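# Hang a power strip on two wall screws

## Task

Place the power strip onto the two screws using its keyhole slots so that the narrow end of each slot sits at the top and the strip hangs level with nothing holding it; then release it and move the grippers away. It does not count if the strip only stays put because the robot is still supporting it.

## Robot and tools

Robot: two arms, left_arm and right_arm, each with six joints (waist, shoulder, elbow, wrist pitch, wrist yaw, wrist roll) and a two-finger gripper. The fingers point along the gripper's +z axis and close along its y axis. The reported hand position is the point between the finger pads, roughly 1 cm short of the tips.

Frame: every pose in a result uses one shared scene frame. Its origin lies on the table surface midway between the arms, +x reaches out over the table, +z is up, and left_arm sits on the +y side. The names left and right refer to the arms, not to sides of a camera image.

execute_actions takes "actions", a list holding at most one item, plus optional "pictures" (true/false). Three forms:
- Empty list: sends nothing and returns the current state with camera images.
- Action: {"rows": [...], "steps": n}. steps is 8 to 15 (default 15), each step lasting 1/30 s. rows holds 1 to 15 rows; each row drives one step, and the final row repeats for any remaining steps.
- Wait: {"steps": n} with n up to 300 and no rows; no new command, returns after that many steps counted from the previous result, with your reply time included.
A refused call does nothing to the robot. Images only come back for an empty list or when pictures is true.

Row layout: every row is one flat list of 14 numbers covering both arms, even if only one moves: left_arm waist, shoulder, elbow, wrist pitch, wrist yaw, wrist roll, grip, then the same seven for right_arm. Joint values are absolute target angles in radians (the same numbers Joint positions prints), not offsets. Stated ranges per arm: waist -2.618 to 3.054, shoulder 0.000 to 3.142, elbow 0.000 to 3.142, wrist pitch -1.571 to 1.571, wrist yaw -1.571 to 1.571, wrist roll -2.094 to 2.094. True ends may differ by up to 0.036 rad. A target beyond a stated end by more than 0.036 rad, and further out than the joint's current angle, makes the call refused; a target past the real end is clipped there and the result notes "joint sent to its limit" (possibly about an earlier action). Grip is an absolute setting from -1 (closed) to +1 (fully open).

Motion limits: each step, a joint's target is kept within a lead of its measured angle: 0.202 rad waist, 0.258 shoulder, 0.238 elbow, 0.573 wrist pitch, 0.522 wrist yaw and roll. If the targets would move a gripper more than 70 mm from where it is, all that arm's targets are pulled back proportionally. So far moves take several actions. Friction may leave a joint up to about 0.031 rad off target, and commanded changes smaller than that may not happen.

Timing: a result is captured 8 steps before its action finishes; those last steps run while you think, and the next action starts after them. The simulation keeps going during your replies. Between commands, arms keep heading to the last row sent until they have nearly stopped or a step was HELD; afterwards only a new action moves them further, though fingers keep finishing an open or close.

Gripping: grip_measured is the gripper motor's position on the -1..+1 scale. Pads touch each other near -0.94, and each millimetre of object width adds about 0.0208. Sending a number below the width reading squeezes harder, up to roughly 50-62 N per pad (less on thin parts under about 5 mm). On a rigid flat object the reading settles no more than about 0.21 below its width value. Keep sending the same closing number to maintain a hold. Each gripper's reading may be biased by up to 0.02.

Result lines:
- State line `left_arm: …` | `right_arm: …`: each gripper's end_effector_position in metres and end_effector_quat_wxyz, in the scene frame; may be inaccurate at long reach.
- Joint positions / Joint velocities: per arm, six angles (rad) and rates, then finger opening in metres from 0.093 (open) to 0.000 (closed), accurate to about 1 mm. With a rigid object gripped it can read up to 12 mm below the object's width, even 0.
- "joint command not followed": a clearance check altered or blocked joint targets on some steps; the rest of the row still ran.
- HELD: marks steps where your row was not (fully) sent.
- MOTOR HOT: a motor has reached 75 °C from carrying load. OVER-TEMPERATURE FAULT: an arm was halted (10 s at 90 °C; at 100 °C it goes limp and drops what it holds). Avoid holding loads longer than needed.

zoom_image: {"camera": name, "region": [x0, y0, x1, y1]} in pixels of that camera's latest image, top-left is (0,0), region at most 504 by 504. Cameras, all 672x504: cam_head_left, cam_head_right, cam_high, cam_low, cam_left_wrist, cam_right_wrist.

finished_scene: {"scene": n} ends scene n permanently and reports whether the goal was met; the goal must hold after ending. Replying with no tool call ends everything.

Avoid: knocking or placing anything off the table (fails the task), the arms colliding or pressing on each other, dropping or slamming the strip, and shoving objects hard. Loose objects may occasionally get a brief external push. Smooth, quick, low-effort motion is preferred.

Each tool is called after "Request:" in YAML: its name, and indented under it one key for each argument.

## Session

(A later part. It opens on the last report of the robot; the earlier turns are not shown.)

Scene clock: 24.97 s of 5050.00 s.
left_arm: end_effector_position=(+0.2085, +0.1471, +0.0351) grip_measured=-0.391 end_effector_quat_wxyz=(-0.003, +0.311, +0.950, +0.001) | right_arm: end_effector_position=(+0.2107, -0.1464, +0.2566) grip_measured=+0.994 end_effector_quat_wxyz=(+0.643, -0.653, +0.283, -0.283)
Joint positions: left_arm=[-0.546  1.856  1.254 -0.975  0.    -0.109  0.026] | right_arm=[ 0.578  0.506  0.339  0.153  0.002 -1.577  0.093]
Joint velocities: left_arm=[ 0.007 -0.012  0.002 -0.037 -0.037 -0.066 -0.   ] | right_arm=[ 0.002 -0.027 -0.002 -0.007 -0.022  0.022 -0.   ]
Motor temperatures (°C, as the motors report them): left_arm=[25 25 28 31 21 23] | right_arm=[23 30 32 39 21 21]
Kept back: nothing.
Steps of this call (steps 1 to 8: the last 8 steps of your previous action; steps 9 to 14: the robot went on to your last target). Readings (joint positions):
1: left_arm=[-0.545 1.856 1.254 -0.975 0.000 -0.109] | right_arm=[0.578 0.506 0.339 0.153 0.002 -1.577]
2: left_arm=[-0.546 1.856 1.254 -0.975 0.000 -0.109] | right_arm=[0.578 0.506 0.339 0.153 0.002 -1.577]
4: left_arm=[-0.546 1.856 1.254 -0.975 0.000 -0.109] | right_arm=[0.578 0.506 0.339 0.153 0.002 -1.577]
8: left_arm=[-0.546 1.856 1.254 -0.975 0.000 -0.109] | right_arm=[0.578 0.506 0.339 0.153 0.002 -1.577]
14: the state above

Request:
execute_actions:
  actions:
    - {"rows":[[-0.550,1.857,1.257,-0.975,0.0,-0.110,-0.54,0.569,0.485,0.328,0.152,-0.010,-1.585,1],[-0.550,1.853,1.260,-0.978,0.0,-0.110,-0.54,0.569,0.485,0.328,0.152,-0.010,-1.585,1],[-0.550,1.847,1.263,-0.981,0.0,-0.110,-0.54,0.569,0.485,0.328,0.152,-0.010,-1.585,1],[-0.550,1.839,1.266,-0.984,0.0,-0.110,-0.54,0.569,0.485,0.328,0.152,-0.010,-1.585,1],[-0.550,1.829,1.269,-0.990,0.0,-0.110,-0.54,0.569,0.485,0.328,0.152,-0.010,-1.585,1],[-0.550,1.818,1.272,-0.998,0.0,-0.110,-0.54,0.569,0.485,0.328,0.152,-0.010,-1.585,1],[-0.550,1.806,1.275,-1.008,0.0,-0.110,-0.54,0.569,0.485,0.328,0.152,-0.010,-1.585,1],[-0.550,1.794,1.275,-1.019,0.0,-0.110,-0.54,0.569,0.485,0.328,0.152,-0.010,-1.585,1],[-0.550,1.782,1.275,-1.029,0.0,-0.110,-0.54,0.569,0.485,0.328,0.152,-0.010,-1.585,1],[-0.550,1.771,1.275,-1.038,0.0,-0.110,-0.54,0.569,0.485,0.328,0.152,-0.010,-1.585,1],[-0.550,1.761,1.275,-1.046,0.0,-0.110,-0.54,0.569,0.485,0.328,0.152,-0.010,-1.585,1],[-0.550,1.753,1.275,-1.052,0.0,-0.110,-0.54,0.569,0.485,0.328,0.152,-0.010,-1.585,1],[-0.549,1.747,1.275,-1.055,0.001,-0.110,-0.54,0.569,0.485,0.328,0.152,-0.010,-1.585,1],[-0.547,1.743,1.275,-1.057,0.006,-0.109,-0.54,0.569,0.485,0.328,0.152,-0.010,-1.585,1],[-0.544,1.742,1.275,-1.057,0.013,-0.109,-0.54,0.569,0.485,0.328,0.152,-0.010,-1.585,1]],"steps":15}

Request:
execute_actions:
  actions:
    - {"rows":[[-0.539,1.742,1.275,-1.057,0.023,-0.108,-0.54,0.569,0.485,0.328,0.152,-0.010,-1.585,1],[-0.533,1.742,1.275,-1.057,0.035,-0.106,-0.54,0.569,0.485,0.328,0.152,-0.010,-1.585,1],[-0.526,1.742,1.275,-1.057,0.051,-0.105,-0.54,0.569,0.485,0.328,0.152,-0.010,-1.585,1],[-0.517,1.742,1.275,-1.057,0.069,-0.103,-0.54,0.569,0.485,0.328,0.152,-0.010,-1.585,1],[-0.508,1.742,1.275,-1.057,0.089,-0.101,-0.54,0.569,0.485,0.328,0.152,-0.010,-1.585,1],[-0.497,1.742,1.275,-1.057,0.112,-0.099,-0.54,0.569,0.485,0.328,0.152,-0.010,-1.585,1],[-0.485,1.742,1.275,-1.057,0.137,-0.096,-0.54,0.569,0.485,0.328,0.152,-0.010,-1.585,1],[-0.472,1.742,1.275,-1.057,0.165,-0.094,-0.54,0.569,0.485,0.328,0.152,-0.010,-1.585,1],[-0.458,1.742,1.275,-1.057,0.194,-0.091,-0.54,0.569,0.485,0.328,0.152,-0.010,-1.585,1],[-0.443,1.742,1.275,-1.057,0.226,-0.088,-0.54,0.569,0.485,0.328,0.152,-0.010,-1.585,1],[-0.427,1.742,1.275,-1.056,0.259,-0.084,-0.54,0.569,0.485,0.328,0.152,-0.010,-1.585,1],[-0.411,1.742,1.275,-1.055,0.294,-0.081,-0.54,0.569,0.485,0.328,0.152,-0.010,-1.585,1],[-0.394,1.742,1.275,-1.052,0.330,-0.077,-0.54,0.569,0.485,0.328,0.152,-0.010,-1.585,1],[-0.376,1.742,1.273,-1.049,0.367,-0.074,-0.54,0.569,0.485,0.328,0.152,-0.010,-1.585,1],[-0.358,1.743,1.271,-1.044,0.406,-0.070,-0.54,0.569,0.485,0.328,0.152,-0.010,-1.585,1]],"steps":15}

Request:
execute_actions:
  actions:
    - {"rows":[[-0.339,1.743,1.268,-1.039,0.445,-0.066,-0.54,0.569,0.485,0.328,0.152,-0.010,-1.585,1],[-0.320,1.744,1.264,-1.032,0.486,-0.062,-0.54,0.569,0.485,0.328,0.152,-0.010,-1.585,1],[-0.301,1.745,1.259,-1.025,0.526,-0.058,-0.54,0.569,0.485,0.328,0.152,-0.010,-1.585,1],[-0.281,1.746,1.253,-1.017,0.567,-0.054,-0.54,0.569,0.485,0.328,0.152,-0.010,-1.585,1],[-0.262,1.747,1.246,-1.008,0.608,-0.050,-0.54,0.569,0.485,0.328,0.152,-0.010,-1.585,1],[-0.242,1.748,1.239,-0.998,0.649,-0.046,-0.54,0.569,0.485,0.328,0.152,-0.010,-1.585,1],[-0.223,1.750,1.231,-0.987,0.689,-0.042,-0.54,0.569,0.485,0.328,0.152,-0.010,-1.585,1],[-0.204,1.752,1.222,-0.976,0.730,-0.038,-0.54,0.569,0.485,0.328,0.152,-0.010,-1.585,1],[-0.185,1.753,1.212,-0.964,0.769,-0.034,-0.54,0.569,0.485,0.328,0.152,-0.010,-1.585,1],[-0.167,1.755,1.202,-0.952,0.808,-0.030,-0.54,0.569,0.485,0.328,0.152,-0.010,-1.585,1],[-0.149,1.757,1.191,-0.939,0.845,-0.027,-0.54,0.569,0.485,0.328,0.152,-0.010,-1.585,1],[-0.132,1.759,1.180,-0.925,0.881,-0.023,-0.54,0.569,0.485,0.328,0.152,-0.010,-1.585,1],[-0.116,1.761,1.168,-0.911,0.916,-0.020,-0.54,0.569,0.485,0.328,0.152,-0.010,-1.585,1],[-0.100,1.763,1.156,-0.897,0.949,-0.016,-0.54,0.569,0.485,0.328,0.152,-0.010,-1.585,1],[-0.085,1.765,1.144,-0.883,0.981,-0.013,-0.54,0.569,0.485,0.328,0.152,-0.010,-1.585,1]],"steps":15}

Request:
execute_actions:
  actions:
    - {"rows":[[-0.071,1.768,1.131,-0.868,1.010,-0.010,-0.54,0.569,0.485,0.328,0.152,-0.010,-1.585,1],[-0.058,1.770,1.118,-0.853,1.038,-0.008,-0.54,0.569,0.485,0.328,0.152,-0.010,-1.585,1],[-0.046,1.772,1.105,-0.839,1.063,-0.005,-0.54,0.569,0.485,0.328,0.152,-0.010,-1.585,1],[-0.035,1.775,1.092,-0.824,1.086,-0.003,-0.54,0.569,0.485,0.328,0.152,-0.010,-1.585,1],[-0.026,1.777,1.078,-0.809,1.106,-0.001,-0.54,0.569,0.485,0.328,0.152,-0.010,-1.585,1],[-0.017,1.780,1.065,-0.795,1.124,0.001,-0.54,0.569,0.485,0.328,0.152,-0.010,-1.585,1],[-0.010,1.782,1.052,-0.781,1.140,0.002,-0.54,0.569,0.485,0.328,0.152,-0.010,-1.585,1],[-0.004,1.784,1.039,-0.767,1.152,0.004,-0.54,0.569,0.485,0.328,0.152,-0.010,-1.585,1],[0.001,1.787,1.026,-0.753,1.162,0.005,-0.54,0.569,0.485,0.328,0.152,-0.010,-1.585,1],[0.004,1.789,1.014,-0.741,1.169,0.005,-0.54,0.569,0.485,0.328,0.152,-0.010,-1.585,1],[0.006,1.791,1.002,-0.728,1.174,0.006,-0.54,0.569,0.485,0.328,0.152,-0.010,-1.585,1],[0.007,1.793,0.990,-0.716,1.175,0.006,-0.54,0.569,0.485,0.328,0.152,-0.010,-1.585,1],[0.007,1.795,0.979,-0.705,1.175,0.006,-0.54,0.569,0.485,0.328,0.152,-0.010,-1.585,1],[0.007,1.797,0.968,-0.694,1.175,0.006,-0.54,0.569,0.485,0.328,0.152,-0.010,-1.585,1],[0.007,1.799,0.958,-0.684,1.175,0.006,-0.54,0.569,0.485,0.328,0.152,-0.010,-1.585,1]],"steps":15}

Request:
execute_actions:
  actions:
    - {"rows":[[0.007,1.800,0.948,-0.675,1.175,0.006,-0.54,0.569,0.485,0.328,0.152,-0.010,-1.585,1],[0.007,1.802,0.939,-0.667,1.175,0.006,-0.54,0.569,0.485,0.328,0.152,-0.010,-1.585,1],[0.007,1.804,0.931,-0.660,1.175,0.006,-0.54,0.569,0.485,0.328,0.152,-0.010,-1.585,1],[0.007,1.805,0.924,-0.653,1.175,0.006,-0.54,0.569,0.485,0.328,0.152,-0.010,-1.585,1],[0.007,1.806,0.917,-0.648,1.175,0.006,-0.54,0.569,0.485,0.328,0.152,-0.010,-1.585,1],[0.007,1.807,0.911,-0.643,1.175,0.006,-0.54,0.569,0.485,0.328,0.152,-0.010,-1.585,1],[0.007,1.808,0.906,-0.640,1.175,0.006,-0.54,0.569,0.485,0.328,0.152,-0.010,-1.585,1],[0.007,1.809,0.902,-0.637,1.175,0.006,-0.54,0.569,0.485,0.328,0.152,-0.010,-1.585,1],[0.007,1.809,0.899,-0.636,1.175,0.006,-0.54,0.569,0.485,0.328,0.152,-0.010,-1.585,1],[0.007,1.810,0.897,-0.635,1.175,0.006,-0.54,0.569,0.485,0.328,0.152,-0.010,-1.585,1],[0.007,1.810,0.895,-0.635,1.175,0.006,-0.54,0.569,0.485,0.328,0.152,-0.010,-1.585,1]],"steps":12}

Request:
execute_actions:
  actions:
    - {"steps":14}
  pictures: true

Scene clock: 33.13 s of 5050.00 s.
left_arm: end_effector_position=(+0.2084, +0.1472, +0.0357) grip_measured=-0.391 end_effector_quat_wxyz=(-0.002, +0.311, +0.950, +0.001) | right_arm: end_effector_position=(+0.2107, -0.1464, +0.2566) grip_measured=+0.994 end_effector_quat_wxyz=(+0.643, -0.653, +0.283, -0.283)
Joint positions: left_arm=[-0.546  1.854  1.254 -0.976  0.    -0.109  0.026] | right_arm=[ 0.578  0.506  0.339  0.153  0.002 -1.577  0.093]
Joint velocities: left_arm=[-0.002 -0.022  0.007 -0.081  0.022 -0.022 -0.   ] | right_arm=[ 0.002  0.012  0.007  0.037 -0.022 -0.022 -0.   ]
Motor temperatures (°C, as the motors report them): left_arm=[25 27 29 31 21 23] | right_arm=[23 29 32 39 21 21]
Steps of this call (steps 1 to 15: the robot went on to your last target; steps 16 to 120: nothing new was sent; then 3.93 s passed at rest; steps 121 to 127: the first 7 steps of this action). Readings (joint positions):
121: left_arm=[-0.546 1.856 1.254 -0.975 0.000 -0.109] | right_arm=[0.578 0.506 0.339 0.153 0.002 -1.577]
122: left_arm=[-0.546 1.856 1.254 -0.975 0.000 -0.109] | right_arm=[0.578 0.506 0.339 0.153 0.002 -1.577]
124: left_arm=[-0.546 1.856 1.254 -0.975 0.000 -0.109] | right_arm=[0.578 0.506 0.339 0.153 0.002 -1.577]
127: the state above

Scene clock: 33.63 s of 5050.00 s.
left_arm: end_effector_position=(+0.1987, +0.1536, +0.0598) grip_measured=-0.391 end_effector_quat_wxyz=(-0.010, +0.300, +0.953, -0.028) | right_arm: end_effector_position=(+0.2107, -0.1464, +0.2566) grip_measured=+0.994 end_effector_quat_wxyz=(+0.643, -0.653, +0.283, -0.283)
Joint positions: left_arm=[-0.521  1.776  1.254 -1.046  0.059 -0.106  0.026] | right_arm=[ 0.578  0.506  0.339  0.153  0.002 -1.577  0.093]
Joint velocities: left_arm=[ 0.3   -0.022  0.012 -0.066  0.418  0.022  0.001] | right_arm=[ 0.002  0.002 -0.012 -0.066 -0.066 -0.022 -0.   ]
Motor temperatures (°C, as the motors report them): left_arm=[25 27 29 31 21 23] | right_arm=[23 29 32 39 21 21]
Steps of this call (steps 1 to 8: the last 8 steps of your previous action; steps 9 to 15: the first 7 steps of this action). Readings (joint positions):
9: left_arm=[-0.546 1.781 1.254 -1.033 0.001 -0.109] | right_arm=[0.578 0.506 0.339 0.153 0.002 -1.577]
10: left_arm=[-0.546 1.777 1.254 -1.036 0.004 -0.109] | right_arm=[0.578 0.506 0.339 0.153 0.002 -1.577]
12: left_arm=[-0.543 1.776 1.254 -1.040 0.019 -0.109] | right_arm=[0.578 0.506 0.339 0.153 0.002 -1.577]
15: the state above

Scene clock: 34.13 s of 5050.00 s.
left_arm: end_effector_position=(+0.2174, +0.1570, +0.0770) grip_measured=-0.390 end_effector_quat_wxyz=(-0.053, +0.195, +0.952, -0.231) | right_arm: end_effector_position=(+0.2107, -0.1464, +0.2566) grip_measured=+0.994 end_effector_quat_wxyz=(+0.643, -0.653, +0.283, -0.283)
Joint positions: left_arm=[-0.268  1.776  1.248 -1.025  0.479 -0.063  0.026] | right_arm=[ 0.578  0.506  0.339  0.153  0.002 -1.577  0.093]
Joint velocities: left_arm=[ 0.574  0.017 -0.149  0.227  1.092  0.139 -0.001] | right_arm=[-0.007 -0.012  0.007  0.037 -0.007 -0.066  0.   ]
Motor temperatures (°C, as the motors report them): left_arm=[25 27 29 31 21 23] | right_arm=[23 29 32 39 21 21]
Steps of this call (steps 1 to 8: the last 8 steps of your previous action; steps 9 to 15: the first 7 steps of this action). Readings (joint positions):
9: left_arm=[-0.382 1.776 1.254 -1.047 0.273 -0.085] | right_arm=[0.578 0.506 0.339 0.153 0.002 -1.577]
10: left_arm=[-0.364 1.776 1.254 -1.047 0.305 -0.082] | right_arm=[0.578 0.506 0.339 0.153 0.002 -1.577]
12: left_arm=[-0.326 1.776 1.254 -1.044 0.372 -0.075] | right_arm=[0.578 0.506 0.339 0.153 0.002 -1.577]
15: the state above

Scene clock: 34.63 s of 5050.00 s.
left_arm: end_effector_position=(+0.2314, +0.1667, +0.0864) grip_measured=-0.391 end_effector_quat_wxyz=(-0.047, +0.100, +0.884, -0.455) | right_arm: end_effector_position=(+0.2107, -0.1464, +0.2566) grip_measured=+0.994 end_effector_quat_wxyz=(+0.643, -0.653, +0.283, -0.283)
Joint positions: left_arm=[-0.034  1.784  1.078 -0.848  0.95  -0.012  0.026] | right_arm=[ 0.578  0.506  0.339  0.153  0.002 -1.577  0.093]
Joint velocities: left_arm=[ 0.242  0.095 -0.379  0.388  0.608  0.081  0.   ] | right_arm=[-0.012 -0.007  0.002 -0.022 -0.007  0.007  0.001]
Motor temperatures (°C, as the motors report them): left_arm=[25 27 29 31 22 23] | right_arm=[23 29 32 39 21 21]
Steps of this call (steps 1 to 8: the last 8 steps of your previous action; steps 9 to 15: the first 7 steps of this action). Readings (joint positions):
9: left_arm=[-0.106 1.776 1.153 -0.930 0.788 -0.029] | right_arm=[0.578 0.506 0.339 0.153 0.002 -1.577]
10: left_arm=[-0.091 1.776 1.140 -0.917 0.819 -0.026] | right_arm=[0.578 0.506 0.339 0.153 0.002 -1.577]
12: left_arm=[-0.065 1.776 1.115 -0.891 0.876 -0.020] | right_arm=[0.578 0.506 0.339 0.153 0.002 -1.577]
15: the state above

Scene clock: 35.03 s of 5050.00 s.
left_arm: end_effector_position=(+0.2177, +0.1687, +0.0647) grip_measured=-0.391 end_effector_quat_wxyz=(-0.051, +0.086, +0.859, -0.502) | right_arm: end_effector_position=(+0.2107, -0.1464, +0.2566) grip_measured=+0.994 end_effector_quat_wxyz=(+0.643, -0.653, +0.283, -0.283)
Joint positions: left_arm=[-0.003  1.811  0.94  -0.702  1.059  0.001  0.026] | right_arm=[ 0.578  0.506  0.339  0.153  0.002 -1.577  0.093]
Joint velocities: left_arm=[-0.017  0.061 -0.242  0.271  0.095 -0.007  0.001] | right_arm=[ 0.002  0.012 -0.002  0.022 -0.037 -0.051 -0.001]
Motor temperatures (°C, as the motors report them): left_arm=[25 27 29 31 22 23] | right_arm=[23 29 32 39 21 21]
Steps of this call (steps 1 to 8: the last 8 steps of your previous action; steps 9 to 12: the first 4 steps of this action). Readings (joint positions):
9: left_arm=[-0.003 1.806 0.968 -0.731 1.051 0.000] | right_arm=[0.578 0.506 0.339 0.153 0.002 -1.577]
10: left_arm=[-0.003 1.808 0.958 -0.721 1.054 0.000] | right_arm=[0.578 0.506 0.339 0.153 0.002 -1.577]
12: the state above

Scene clock: 35.50 s of 5050.00 s.
left_arm: end_effector_position=(+0.2130, +0.1691, +0.0555) grip_measured=-0.391 end_effector_quat_wxyz=(-0.048, +0.088, +0.857, -0.506) | right_arm: end_effector_position=(+0.2107, -0.1464, +0.2566) grip_measured=+0.994 end_effector_quat_wxyz=(+0.643, -0.653, +0.283, -0.283)
Joint positions: left_arm=[-0.003  1.818  0.898 -0.647  1.065  0.002  0.026] | right_arm=[ 0.578  0.506  0.339  0.153  0.002 -1.577  0.093]
Joint velocities: left_arm=[-0.017 -0.017  0.012 -0.022  0.037  0.007 -0.001] | right_arm=[-0.012  0.002  0.002  0.022  0.037 -0.007 -0.   ]
Motor temperatures (°C, as the motors report them): left_arm=[25 27 29 31 22 23] | right_arm=[23 29 32 39 21 21]
Kept back: nothing.
Steps of this call (steps 1 to 8: the last 8 steps of your previous action; steps 9 to 14: the robot went on to your last target). Readings (joint positions):
1: left_arm=[-0.003 1.812 0.932 -0.693 1.060 0.001] | right_arm=[0.578 0.506 0.339 0.153 0.002 -1.577]
2: left_arm=[-0.003 1.813 0.925 -0.686 1.061 0.002] | right_arm=[0.578 0.506 0.339 0.153 0.002 -1.577]
4: left_arm=[-0.003 1.816 0.913 -0.673 1.062 0.002] | right_arm=[0.578 0.506 0.339 0.153 0.002 -1.577]
8: left_arm=[-0.003 1.818 0.900 -0.658 1.063 0.002] | right_arm=[0.578 0.506 0.339 0.153 0.002 -1.577]
14: the state above

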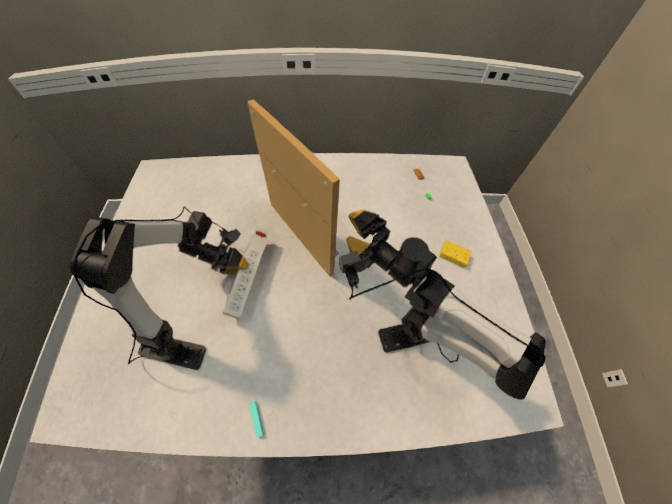

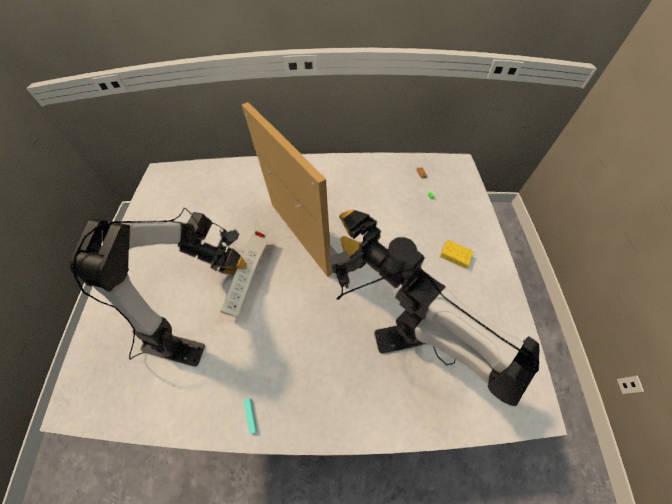

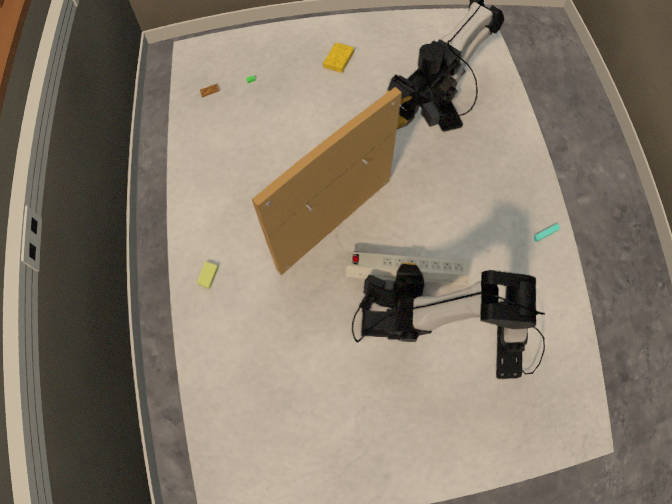

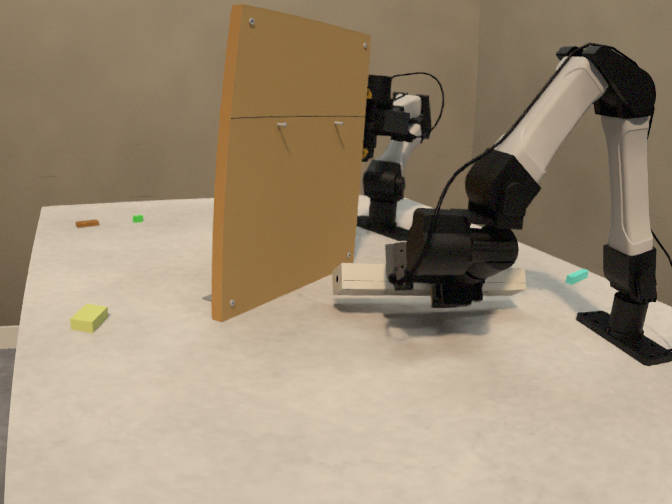

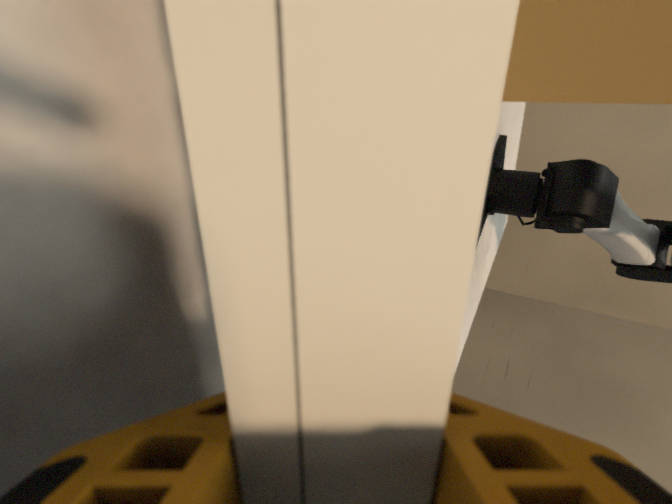

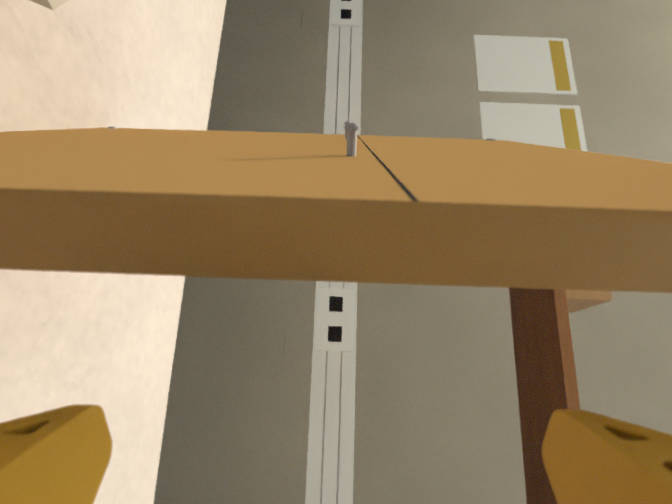

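Request:
execute_actions:
  actions: []

Scene clock: 37.03 s of 5050.00 s.
left_arm: end_effector_position=(+0.2135, +0.1689, +0.0557) grip_measured=-0.391 end_effector_quat_wxyz=(-0.047, +0.088, +0.857, -0.506) | right_arm: end_effector_position=(+0.2107, -0.1464, +0.2566) grip_measured=+0.994 end_effector_quat_wxyz=(+0.643, -0.653, +0.283, -0.283)
Joint positions: left_arm=[-0.003  1.818  0.898 -0.644  1.067  0.002  0.026] | right_arm=[ 0.578  0.506  0.339  0.153  0.002 -1.577  0.093]
Joint velocities: left_arm=[ 0.017 -0.012  0.002 -0.081  0.007 -0.081 -0.001] | right_arm=[-0.007 -0.017  0.007  0.007  0.007  0.022  0.   ]
Motor temperatures (°C, as the motors report them): left_arm=[25 27 29 31 22 23] | right_arm=[23 29 32 39 21 21]
Kept back: nothing.
Steps of this call (steps 1 to 30: the robot went on to your last target; steps 31 to 46: nothing new was sent). Readings (joint positions):
1: left_arm=[-0.003 1.818 0.898 -0.646 1.066 0.002] | right_arm=[0.578 0.506 0.339 0.153 0.002 -1.577]
2: left_arm=[-0.003 1.818 0.898 -0.645 1.066 0.002] | right_arm=[0.578 0.506 0.339 0.153 0.002 -1.577]
4: left_arm=[-0.003 1.818 0.898 -0.645 1.066 0.002] | right_arm=[0.578 0.506 0.339 0.153 0.002 -1.577]
8: left_arm=[-0.003 1.818 0.898 -0.644 1.067 0.002] | right_arm=[0.578 0.506 0.339 0.153 0.002 -1.577]
46: the state above
All arms were judged still, so your last target was given up. Only a new action makes them travel on or press farther. Fingers that are still opening or closing keep moving.

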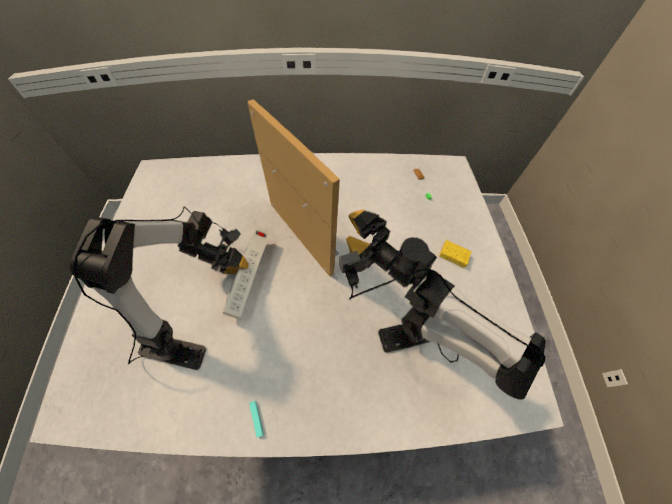

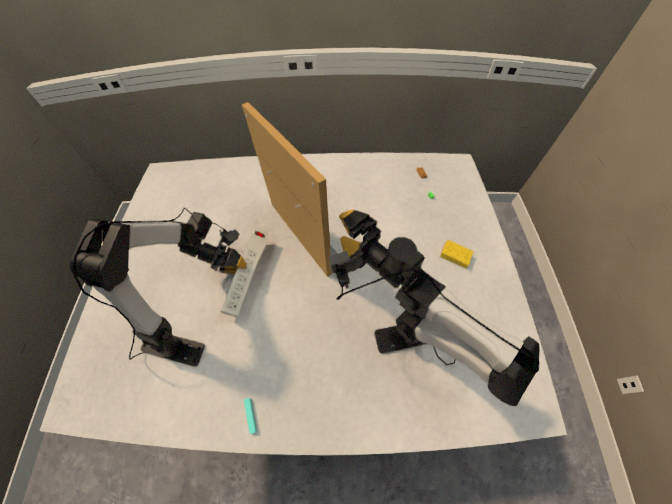

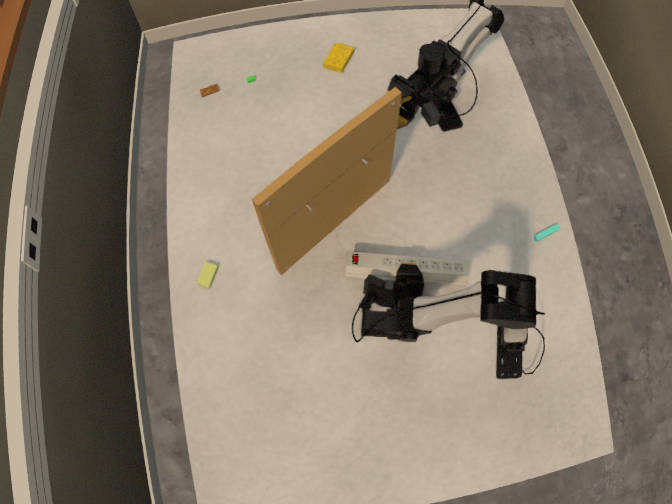

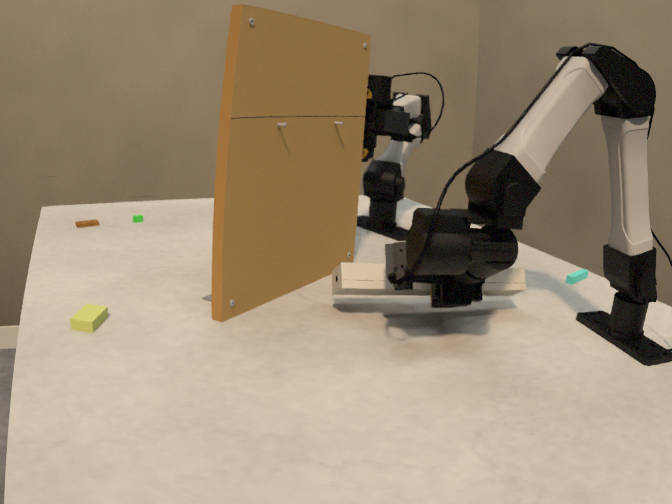

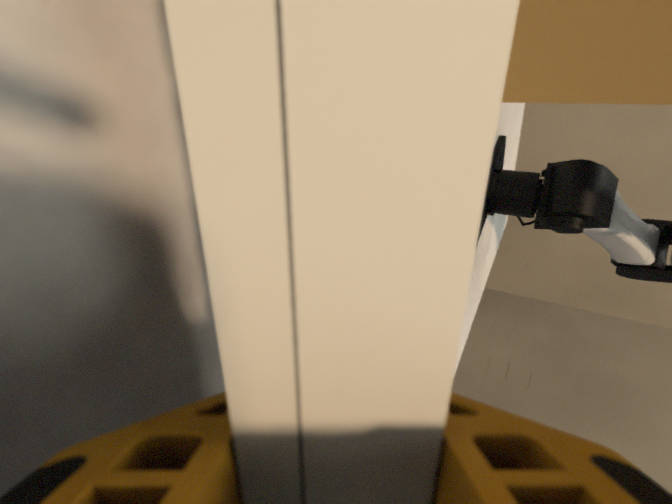

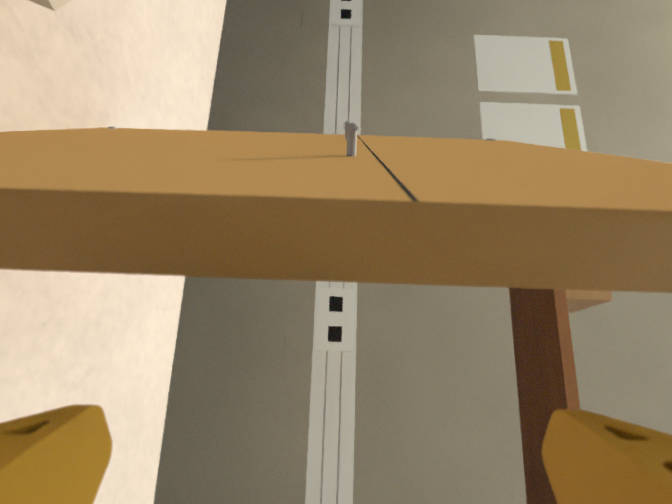

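Request:
execute_actions:
  actions:
    - {"rows": [[0.007,1.8106,0.8947,-0.6342,1.175,0.006,-0.54,0.569,0.485,0.328,0.152,-0.010,-1.585,1],[0.007,1.8123,0.8938,-0.6317,1.175,0.006,-0.54,0.569,0.485,0.328,0.152,-0.010,-1.585,1],[0.007,1.8151,0.8924,-0.6276,1.175,0.006,-0.54,0.569,0.485,0.328,0.152,-0.010,-1.585,1],[0.007,1.8189,0.8904,-0.6223,1.175,0.006,-0.54,0.569,0.485,0.328,0.152,-0.010,-1.585,1],[0.007,1.8234,0.8881,-0.6158,1.175,0.006,-0.54,0.569,0.485,0.328,0.152,-0.010,-1.585,1],[0.007,1.8285,0.8855,-0.6084,1.175,0.006,-0.54,0.569,0.485,0.328,0.152,-0.010,-1.585,1],[0.007,1.8340,0.8826,-0.6005,1.175,0.006,-0.54,0.569,0.485,0.328,0.152,-0.010,-1.585,1],[0.007,1.8396,0.8798,-0.5925,1.175,0.006,-0.54,0.569,0.485,0.328,0.152,-0.010,-1.585,1],[0.007,1.8451,0.8769,-0.5846,1.175,0.006,-0.54,0.569,0.485,0.328,0.152,-0.010,-1.585,1],[0.007,1.8502,0.8743,-0.5773,1.175,0.006,-0.54,0.569,0.485,0.328,0.152,-0.010,-1.585,1],[0.007,1.8547,0.8720,-0.5707,1.175,0.006,-0.54,0.569,0.485,0.328,0.152,-0.010,-1.585,1],[0.007,1.8585,0.8700,-0.5654,1.175,0.006,-0.54,0.569,0.485,0.328,0.152,-0.010,-1.585,1],[0.007,1.8613,0.8686,-0.5613,1.175,0.006,-0.54,0.569,0.485,0.328,0.152,-0.010,-1.585,1],[0.007,1.8630,0.8677,-0.5588,1.175,0.006,-0.54,0.569,0.485,0.328,0.152,-0.010,-1.585,1],[0.007,1.8636,0.8674,-0.5580,1.175,0.006,-0.54,0.569,0.485,0.328,0.152,-0.010,-1.585,1]], "steps": 15}

Request:
execute_actions:
  actions:
    - {"steps": 20}
  pictures: true

Scene clock: 40.37 s of 5050.00 s.
left_arm: end_effector_position=(+0.2150, +0.1683, +0.0538) grip_measured=-0.391 end_effector_quat_wxyz=(-0.045, +0.090, +0.856, -0.508) | right_arm: end_effector_position=(+0.2107, -0.1464, +0.2566) grip_measured=+0.994 end_effector_quat_wxyz=(+0.643, -0.653, +0.283, -0.283)
Joint positions: left_arm=[-0.003  1.827  0.898 -0.63   1.07   0.002  0.026] | right_arm=[ 0.578  0.506  0.339  0.153  0.002 -1.577  0.093]
Joint velocities: left_arm=[-0.002  0.164 -0.017  0.125  0.081  0.007 -0.   ] | right_arm=[ 0.007 -0.007 -0.002 -0.081  0.022  0.037  0.   ]
Motor temperatures (°C, as the motors report them): left_arm=[25 28 29 31 22 23] | right_arm=[23 28 32 39 21 21]
Steps of this call (steps 1 to 90: nothing new was sent; then 0.10 s passed at rest; steps 91 to 97: the first 7 steps of this action). Readings (joint positions):
91: left_arm=[-0.003 1.818 0.898 -0.644 1.067 0.002] | right_arm=[0.578 0.506 0.339 0.153 0.002 -1.577]
92: left_arm=[-0.003 1.818 0.898 -0.643 1.067 0.002] | right_arm=[0.578 0.506 0.339 0.153 0.002 -1.577]
94: left_arm=[-0.003 1.818 0.898 -0.641 1.067 0.002] | right_arm=[0.578 0.506 0.339 0.153 0.002 -1.577]
97: the state above

Scene clock: 41.03 s of 5050.00 s.
left_arm: end_effector_position=(+0.2123, +0.1688, +0.0361) grip_measured=-0.391 end_effector_quat_wxyz=(-0.050, +0.086, +0.856, -0.508) | right_arm: end_effector_position=(+0.2107, -0.1464, +0.2566) grip_measured=+0.994 end_effector_quat_wxyz=(+0.643, -0.653, +0.283, -0.283)
Joint positions: left_arm=[-0.003  1.875  0.87  -0.567  1.071  0.003  0.026] | right_arm=[ 0.578  0.506  0.339  0.153  0.002 -1.577  0.093]
Joint velocities: left_arm=[-0.012 -0.007 -0.017 -0.037 -0.154 -0.066 -0.   ] | right_arm=[ 0.007  0.012 -0.007  0.051 -0.007 -0.051 -0.001]
Motor temperatures (°C, as the motors report them): left_arm=[25 28 29 31 23 23] | right_arm=[23 28 32 39 21 21]
Kept back: nothing.
Steps of this call (steps 1 to 8: the last 8 steps of your previous action; steps 9 to 20: the robot went on to your last target). Readings (joint positions):
1: left_arm=[-0.003 1.832 0.897 -0.623 1.071 0.002] | right_arm=[0.578 0.506 0.339 0.153 0.002 -1.577]
2: left_arm=[-0.003 1.838 0.894 -0.615 1.071 0.003] | right_arm=[0.578 0.506 0.339 0.153 0.002 -1.577]
4: left_arm=[-0.003 1.851 0.886 -0.601 1.071 0.003] | right_arm=[0.578 0.506 0.339 0.153 0.002 -1.577]
8: left_arm=[-0.003 1.871 0.872 -0.584 1.071 0.003] | right_arm=[0.578 0.506 0.339 0.153 0.002 -1.577]
20: the state above

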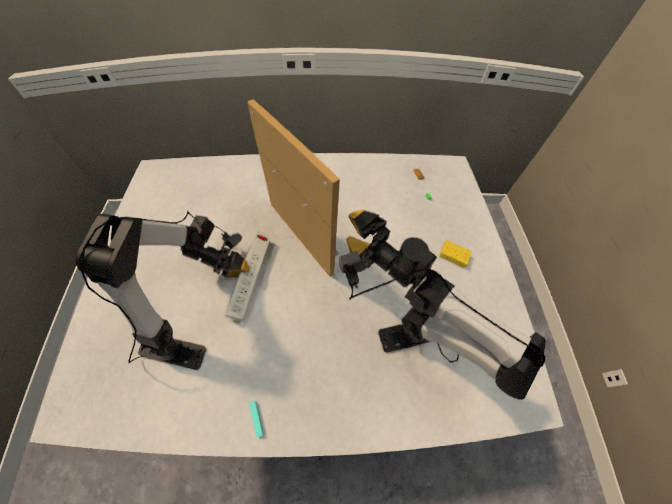

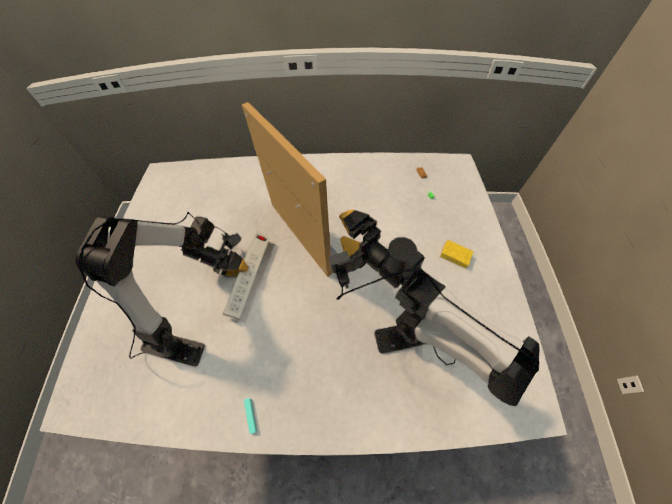

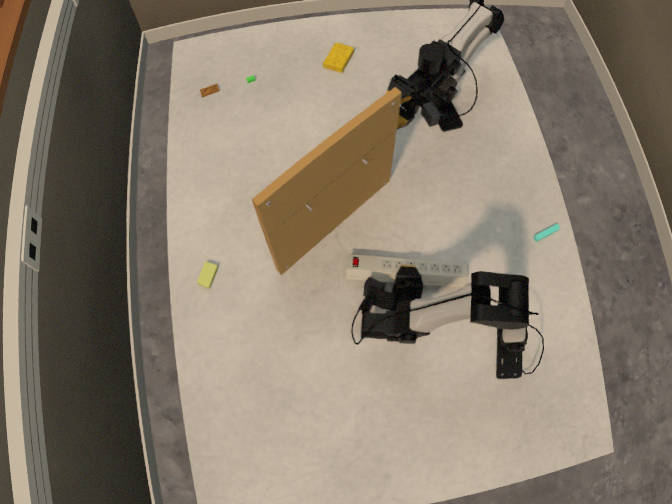

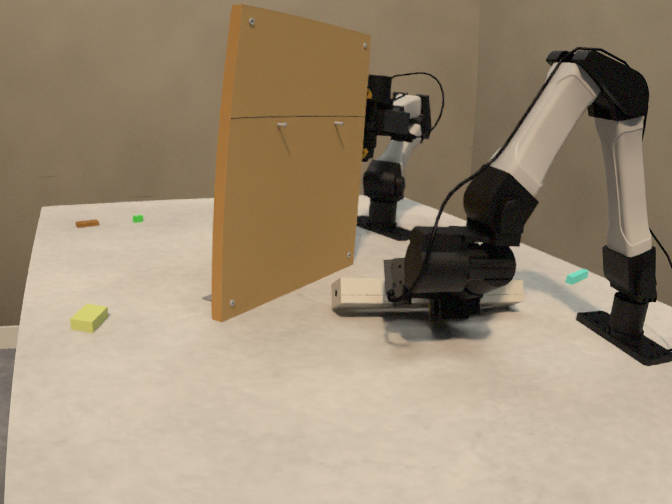

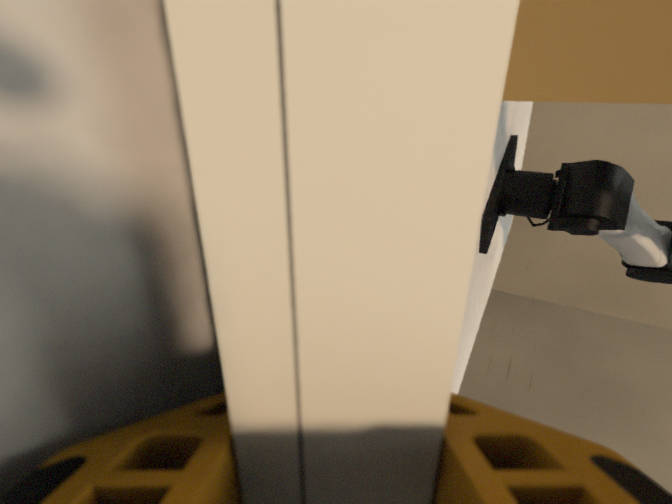

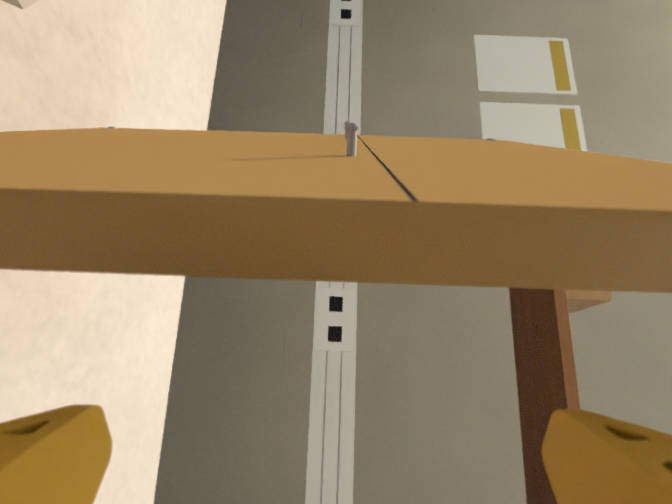

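Request:
zoom_image:
  camera: "cam_low"
  region: [310, 230, 550, 350]

Region (310, 230, 550, 350) of cam_low's 672x504 image, scaled by 2.100, with more detail than that image has.

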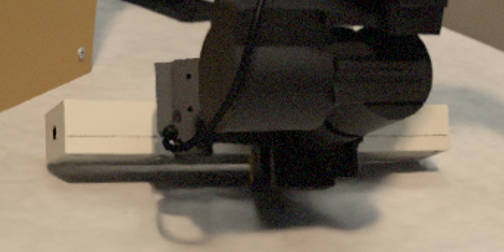

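Request:
execute_actions:
  actions:
    - {"rows": [[0.007,1.8636,0.8674,-0.558,1.170,0.006,-0.54,0.569,0.485,0.328,0.152,-0.010,-1.585,1],[0.007,1.8636,0.8674,-0.558,1.165,0.006,-0.54,0.569,0.485,0.328,0.152,-0.010,-1.585,1],[0.007,1.8636,0.8674,-0.558,1.160,0.006,-0.54,0.569,0.485,0.328,0.152,-0.010,-1.585,1],[0.007,1.8636,0.8674,-0.558,1.155,0.006,-0.54,0.569,0.485,0.328,0.152,-0.010,-1.585,1],[0.007,1.8636,0.8674,-0.558,1.150,0.006,-0.54,0.569,0.485,0.328,0.152,-0.010,-1.585,1],[0.007,1.8636,0.8674,-0.558,1.146,0.006,-0.54,0.569,0.485,0.328,0.152,-0.010,-1.585,1],[0.007,1.8636,0.8674,-0.558,1.142,0.006,-0.54,0.569,0.485,0.328,0.152,-0.010,-1.585,1],[0.007,1.8636,0.8674,-0.558,1.138,0.006,-0.54,0.569,0.485,0.328,0.152,-0.010,-1.585,1],[0.007,1.8636,0.8674,-0.558,1.134,0.006,-0.54,0.569,0.485,0.328,0.152,-0.010,-1.585,1],[0.007,1.8636,0.8674,-0.558,1.130,0.006,-0.54,0.569,0.485,0.328,0.152,-0.010,-1.585,1],[0.007,1.8636,0.8674,-0.558,1.126,0.006,-0.54,0.569,0.485,0.328,0.152,-0.010,-1.585,1],[0.007,1.8636,0.8674,-0.558,1.122,0.006,-0.54,0.569,0.485,0.328,0.152,-0.010,-1.585,1],[0.007,1.8636,0.8674,-0.558,1.118,0.006,-0.54,0.569,0.485,0.328,0.152,-0.010,-1.585,1],[0.007,1.8636,0.8674,-0.558,1.114,0.006,-0.54,0.569,0.485,0.328,0.152,-0.010,-1.585,1],[0.007,1.8636,0.8674,-0.558,1.110,0.006,-0.54,0.569,0.485,0.328,0.152,-0.010,-1.585,1]], "steps": 15}

Request:
execute_actions:
  actions:
    - {"rows": [[0.007,1.8636,0.8674,-0.558,1.106,0.006,-0.54,0.569,0.485,0.328,0.152,-0.010,-1.585,1],[0.007,1.8636,0.8674,-0.558,1.102,0.006,-0.54,0.569,0.485,0.328,0.152,-0.010,-1.585,1],[0.007,1.8636,0.8674,-0.558,1.098,0.006,-0.54,0.569,0.485,0.328,0.152,-0.010,-1.585,1],[0.007,1.8636,0.8674,-0.558,1.094,0.006,-0.54,0.569,0.485,0.328,0.152,-0.010,-1.585,1],[0.007,1.8636,0.8674,-0.558,1.090,0.006,-0.54,0.569,0.485,0.328,0.152,-0.010,-1.585,1]], "steps": 15}

Request:
execute_actions:
  actions:
    - {"steps": 10}

Scene clock: 43.00 s of 5050.00 s.
left_arm: end_effector_position=(+0.2125, +0.1691, +0.0355) grip_measured=-0.391 end_effector_quat_wxyz=(-0.050, +0.087, +0.857, -0.506) | right_arm: end_effector_position=(+0.2107, -0.1464, +0.2566) grip_measured=+0.994 end_effector_quat_wxyz=(+0.643, -0.653, +0.283, -0.283)
Joint positions: left_arm=[-0.003  1.875  0.87  -0.566  1.067  0.003  0.026] | right_arm=[ 0.578  0.506  0.339  0.153  0.002 -1.577  0.093]
Joint velocities: left_arm=[-0.027 -0.022 -0.012 -0.007 -0.051 -0.037 -0.001] | right_arm=[-0.017 -0.012 -0.007 -0.007  0.051  0.051  0.   ]
Motor temperatures (°C, as the motors report them): left_arm=[25 28 28 31 23 23] | right_arm=[23 28 33 40 21 21]
Steps of this call (steps 1 to 15: the robot went on to your last target; steps 16 to 52: nothing new was sent; steps 53 to 59: the first 7 steps of this action). Readings (joint positions):
53: left_arm=[-0.003 1.875 0.870 -0.566 1.071 0.003] | right_arm=[0.578 0.506 0.339 0.153 0.002 -1.577]
54: left_arm=[-0.003 1.875 0.870 -0.566 1.071 0.003] | right_arm=[0.578 0.506 0.339 0.153 0.002 -1.577]
56: left_arm=[-0.003 1.875 0.870 -0.566 1.071 0.003] | right_arm=[0.578 0.506 0.339 0.153 0.002 -1.577]
59: the state above

Scene clock: 43.50 s of 5050.00 s.
left_arm: end_effector_position=(+0.2123, +0.1703, +0.0333) grip_measured=-0.391 end_effector_quat_wxyz=(-0.053, +0.082, +0.861, -0.499) | right_arm: end_effector_position=(+0.2107, -0.1464, +0.2566) grip_measured=+0.994 end_effector_quat_wxyz=(+0.643, -0.653, +0.283, -0.283)
Joint positions: left_arm=[-0.003  1.875  0.87  -0.569  1.052 -0.008  0.026] | right_arm=[ 0.578  0.506  0.339  0.153  0.002 -1.577  0.093]
Joint velocities: left_arm=[-0.002 -0.012 -0.007 -0.022 -0.022  0.007 -0.   ] | right_arm=[-0.002 -0.012 -0.007  0.051 -0.007  0.007 -0.001]
Motor temperatures (°C, as the motors report them): left_arm=[25 28 28 31 23 23] | right_arm=[23 28 33 40 21 21]
Steps of this call (steps 1 to 8: the last 8 steps of your previous action; steps 9 to 15: the first 7 steps of this action). Readings (joint positions):
9: left_arm=[-0.003 1.875 0.870 -0.566 1.060 -0.002] | right_arm=[0.578 0.506 0.339 0.153 0.002 -1.577]
10: left_arm=[-0.003 1.875 0.870 -0.566 1.059 -0.003] | right_arm=[0.578 0.506 0.339 0.153 0.002 -1.577]
12: left_arm=[-0.003 1.875 0.870 -0.567 1.056 -0.005] | right_arm=[0.578 0.506 0.339 0.153 0.002 -1.577]
15: the state above

Scene clock: 43.83 s of 5050.00 s.
left_arm: end_effector_position=(+0.2122, +0.1706, +0.0330) grip_measured=-0.391 end_effector_quat_wxyz=(-0.054, +0.080, +0.862, -0.498) | right_arm: end_effector_position=(+0.2107, -0.1464, +0.2566) grip_measured=+0.994 end_effector_quat_wxyz=(+0.643, -0.653, +0.283, -0.283)
Joint positions: left_arm=[-0.003  1.875  0.87  -0.569  1.05  -0.011  0.026] | right_arm=[ 0.578  0.506  0.339  0.153  0.002 -1.577  0.093]
Joint velocities: left_arm=[-0.002 -0.002 -0.012 -0.022 -0.022 -0.037 -0.   ] | right_arm=[-0.022 -0.012  0.002  0.051  0.022 -0.066  0.001]
Motor temperatures (°C, as the motors report them): left_arm=[25 28 28 31 23 23] | right_arm=[23 28 33 40 21 21]
Kept back: nothing.
Steps of this call (steps 1 to 8: the last 8 steps of your previous action; steps 9 to 10: the robot went on to your last target). Readings (joint positions):
1: left_arm=[-0.003 1.875 0.870 -0.569 1.051 -0.009] | right_arm=[0.578 0.506 0.339 0.153 0.002 -1.577]
2: left_arm=[-0.003 1.875 0.870 -0.569 1.051 -0.010] | right_arm=[0.578 0.506 0.339 0.153 0.002 -1.577]
4: left_arm=[-0.003 1.875 0.870 -0.569 1.050 -0.010] | right_arm=[0.578 0.506 0.339 0.153 0.002 -1.577]
8: left_arm=[-0.003 1.875 0.870 -0.569 1.050 -0.011] | right_arm=[0.578 0.506 0.339 0.153 0.002 -1.577]
10: the state above

Request:
execute_actions:
  actions:
    - {"rows": [[0.007,1.8636,0.8674,-0.560,1.086,0.002,-0.46,0.569,0.485,0.328,0.152,-0.010,-1.585,1],[0.007,1.8636,0.8674,-0.562,1.082,-0.002,-0.40,0.569,0.485,0.328,0.152,-0.010,-1.585,1],[0.007,1.8636,0.8674,-0.564,1.078,-0.006,-0.35,0.569,0.485,0.328,0.152,-0.010,-1.585,1],[0.007,1.8636,0.8674,-0.566,1.074,-0.010,-0.31,0.569,0.485,0.328,0.152,-0.010,-1.585,1],[0.007,1.8636,0.8674,-0.568,1.072,-0.013,-0.27,0.569,0.485,0.328,0.152,-0.010,-1.585,1],[0.007,1.8636,0.8674,-0.568,1.072,-0.013,-0.24,0.569,0.485,0.328,0.152,-0.010,-1.585,1],[0.007,1.8636,0.8674,-0.568,1.072,-0.013,-0.21,0.569,0.485,0.328,0.152,-0.010,-1.585,1],[0.007,1.8636,0.8674,-0.568,1.072,-0.013,-0.18,0.569,0.485,0.328,0.152,-0.010,-1.585,1],[0.007,1.8636,0.8674,-0.568,1.072,-0.013,-0.15,0.569,0.485,0.328,0.152,-0.010,-1.585,1],[0.007,1.8636,0.8674,-0.568,1.072,-0.013,-0.12,0.569,0.485,0.328,0.152,-0.010,-1.585,1],[0.007,1.8636,0.8674,-0.568,1.072,-0.013,-0.09,0.569,0.485,0.328,0.152,-0.010,-1.585,1],[0.007,1.8636,0.8674,-0.568,1.072,-0.013,-0.06,0.569,0.485,0.328,0.152,-0.010,-1.585,1],[0.007,1.8636,0.8674,-0.568,1.072,-0.013,-0.03,0.569,0.485,0.328,0.152,-0.010,-1.585,1],[0.007,1.8636,0.8674,-0.568,1.072,-0.013,0.0,0.569,0.485,0.328,0.152,-0.010,-1.585,1],[0.007,1.8636,0.8674,-0.568,1.072,-0.013,0.02,0.569,0.485,0.328,0.152,-0.010,-1.585,1]], "steps": 15}

Request:
execute_actions:
  actions:
    - {"steps": 16}
  pictures: true

Scene clock: 44.93 s of 5050.00 s.
left_arm: end_effector_position=(+0.2122, +0.1708, +0.0326) grip_measured=-0.225 end_effector_quat_wxyz=(-0.055, +0.079, +0.862, -0.497) | right_arm: end_effector_position=(+0.2107, -0.1464, +0.2566) grip_measured=+0.994 end_effector_quat_wxyz=(+0.643, -0.653, +0.283, -0.283)
Joint positions: left_arm=[-0.003  1.875  0.87  -0.57   1.047 -0.014  0.034] | right_arm=[ 0.578  0.506  0.339  0.153  0.002 -1.577  0.093]
Joint velocities: left_arm=[-0.012  0.012 -0.022 -0.051  0.051 -0.007  0.028] | right_arm=[-0.017 -0.002 -0.002  0.022  0.022  0.095  0.   ]
Motor temperatures (°C, as the motors report them): left_arm=[25 28 28 31 23 23] | right_arm=[23 28 33 40 21 21]
Steps of this call (steps 1 to 15: the robot went on to your last target; steps 16 to 26: nothing new was sent; steps 27 to 33: the first 7 steps of this action). Readings (joint positions):
27: left_arm=[-0.003 1.875 0.870 -0.569 1.049 -0.011] | right_arm=[0.578 0.506 0.339 0.153 0.002 -1.577]
28: left_arm=[-0.003 1.875 0.870 -0.569 1.048 -0.013] | right_arm=[0.578 0.506 0.339 0.153 0.002 -1.577]
30: left_arm=[-0.003 1.875 0.870 -0.570 1.047 -0.014] | right_arm=[0.578 0.506 0.339 0.153 0.002 -1.577]
33: the state above

Scene clock: 45.47 s of 5050.00 s.
left_arm: end_effector_position=(+0.2120, +0.1703, +0.0341) grip_measured=+0.018 end_effector_quat_wxyz=(-0.056, +0.078, +0.860, -0.501) | right_arm: end_effector_position=(+0.2107, -0.1464, +0.2566) grip_measured=+0.994 end_effector_quat_wxyz=(+0.643, -0.653, +0.283, -0.283)
Joint positions: left_arm=[-0.002  1.875  0.87  -0.572  1.057 -0.014  0.046] | right_arm=[ 0.578  0.506  0.339  0.153  0.002 -1.577  0.093]
Joint velocities: left_arm=[-0.002 -0.002  0.002 -0.007 -0.007 -0.066 -0.001] | right_arm=[ 0.012  0.007 -0.007 -0.066 -0.051 -0.066  0.   ]
Motor temperatures (°C, as the motors report them): left_arm=[25 28 28 31 23 23] | right_arm=[23 28 33 40 21 21]
Kept back: nothing.
Steps of this call (steps 1 to 8: the last 8 steps of your previous action; steps 9 to 16: the robot went on to your last target). Readings (joint positions):
1: left_arm=[-0.003 1.875 0.870 -0.571 1.047 -0.014] | right_arm=[0.578 0.506 0.339 0.153 0.002 -1.577]
2: left_arm=[-0.003 1.875 0.870 -0.571 1.047 -0.014] | right_arm=[0.578 0.506 0.339 0.153 0.002 -1.577]
4: left_arm=[-0.003 1.875 0.870 -0.571 1.047 -0.014] | right_arm=[0.578 0.506 0.339 0.153 0.002 -1.577]
8: left_arm=[-0.003 1.875 0.870 -0.571 1.054 -0.014] | right_arm=[0.578 0.506 0.339 0.153 0.002 -1.577]
16: the state above

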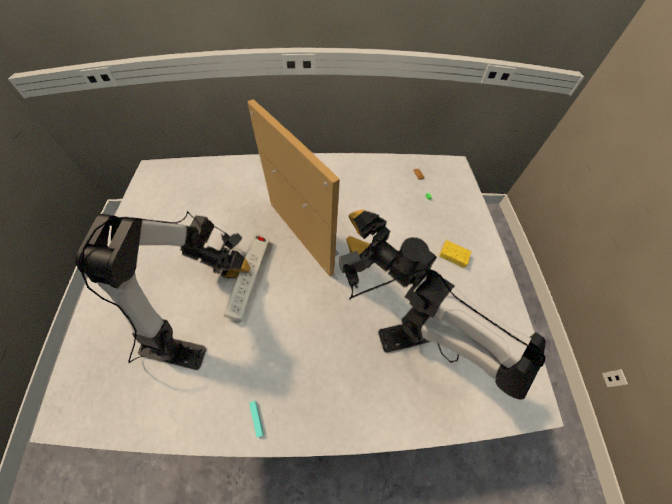

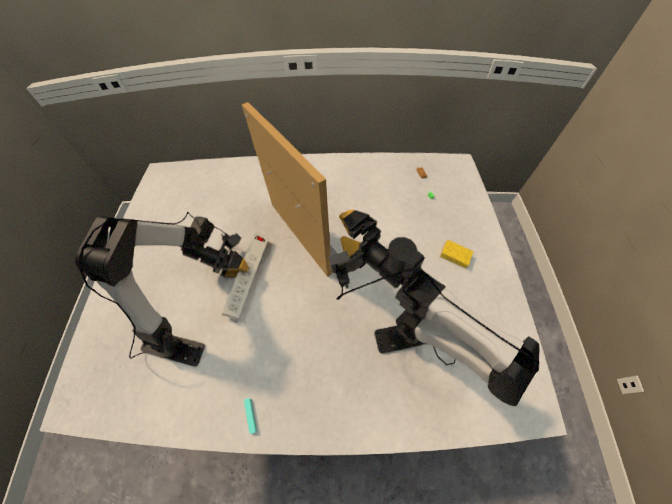

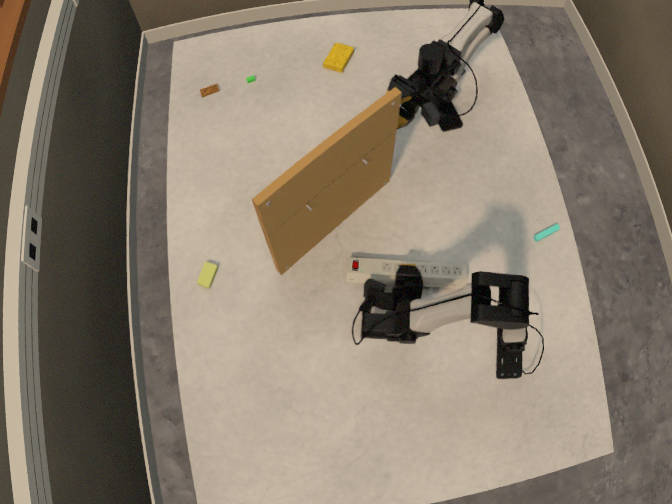

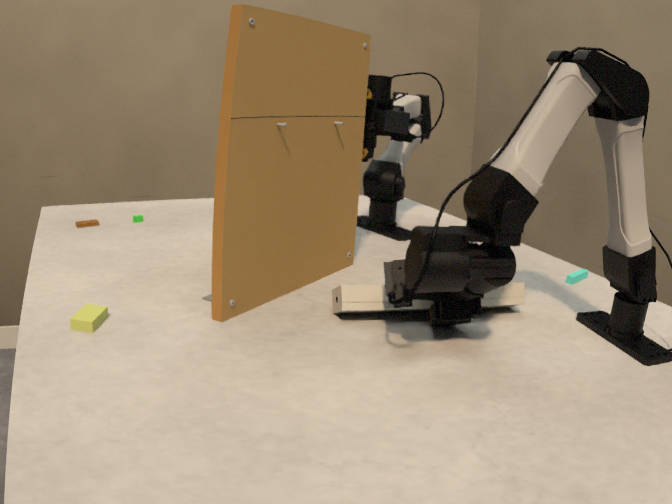

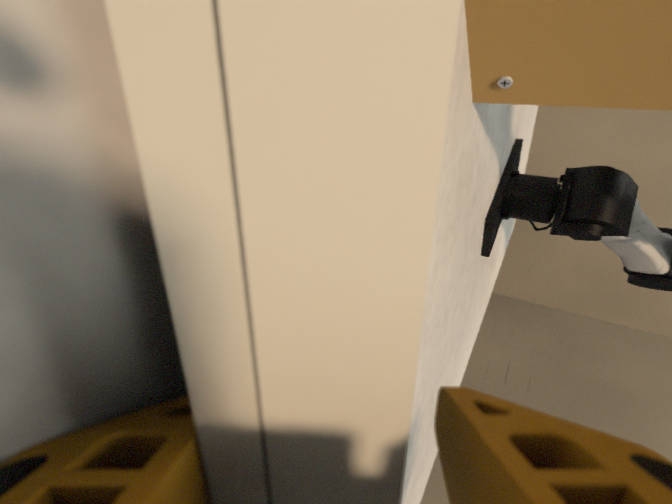

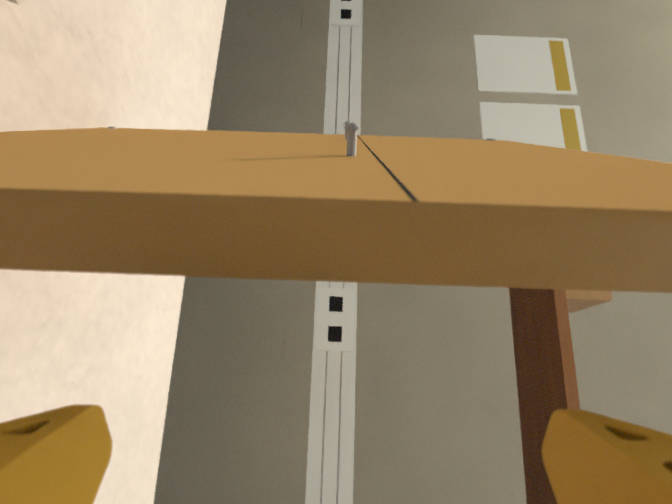

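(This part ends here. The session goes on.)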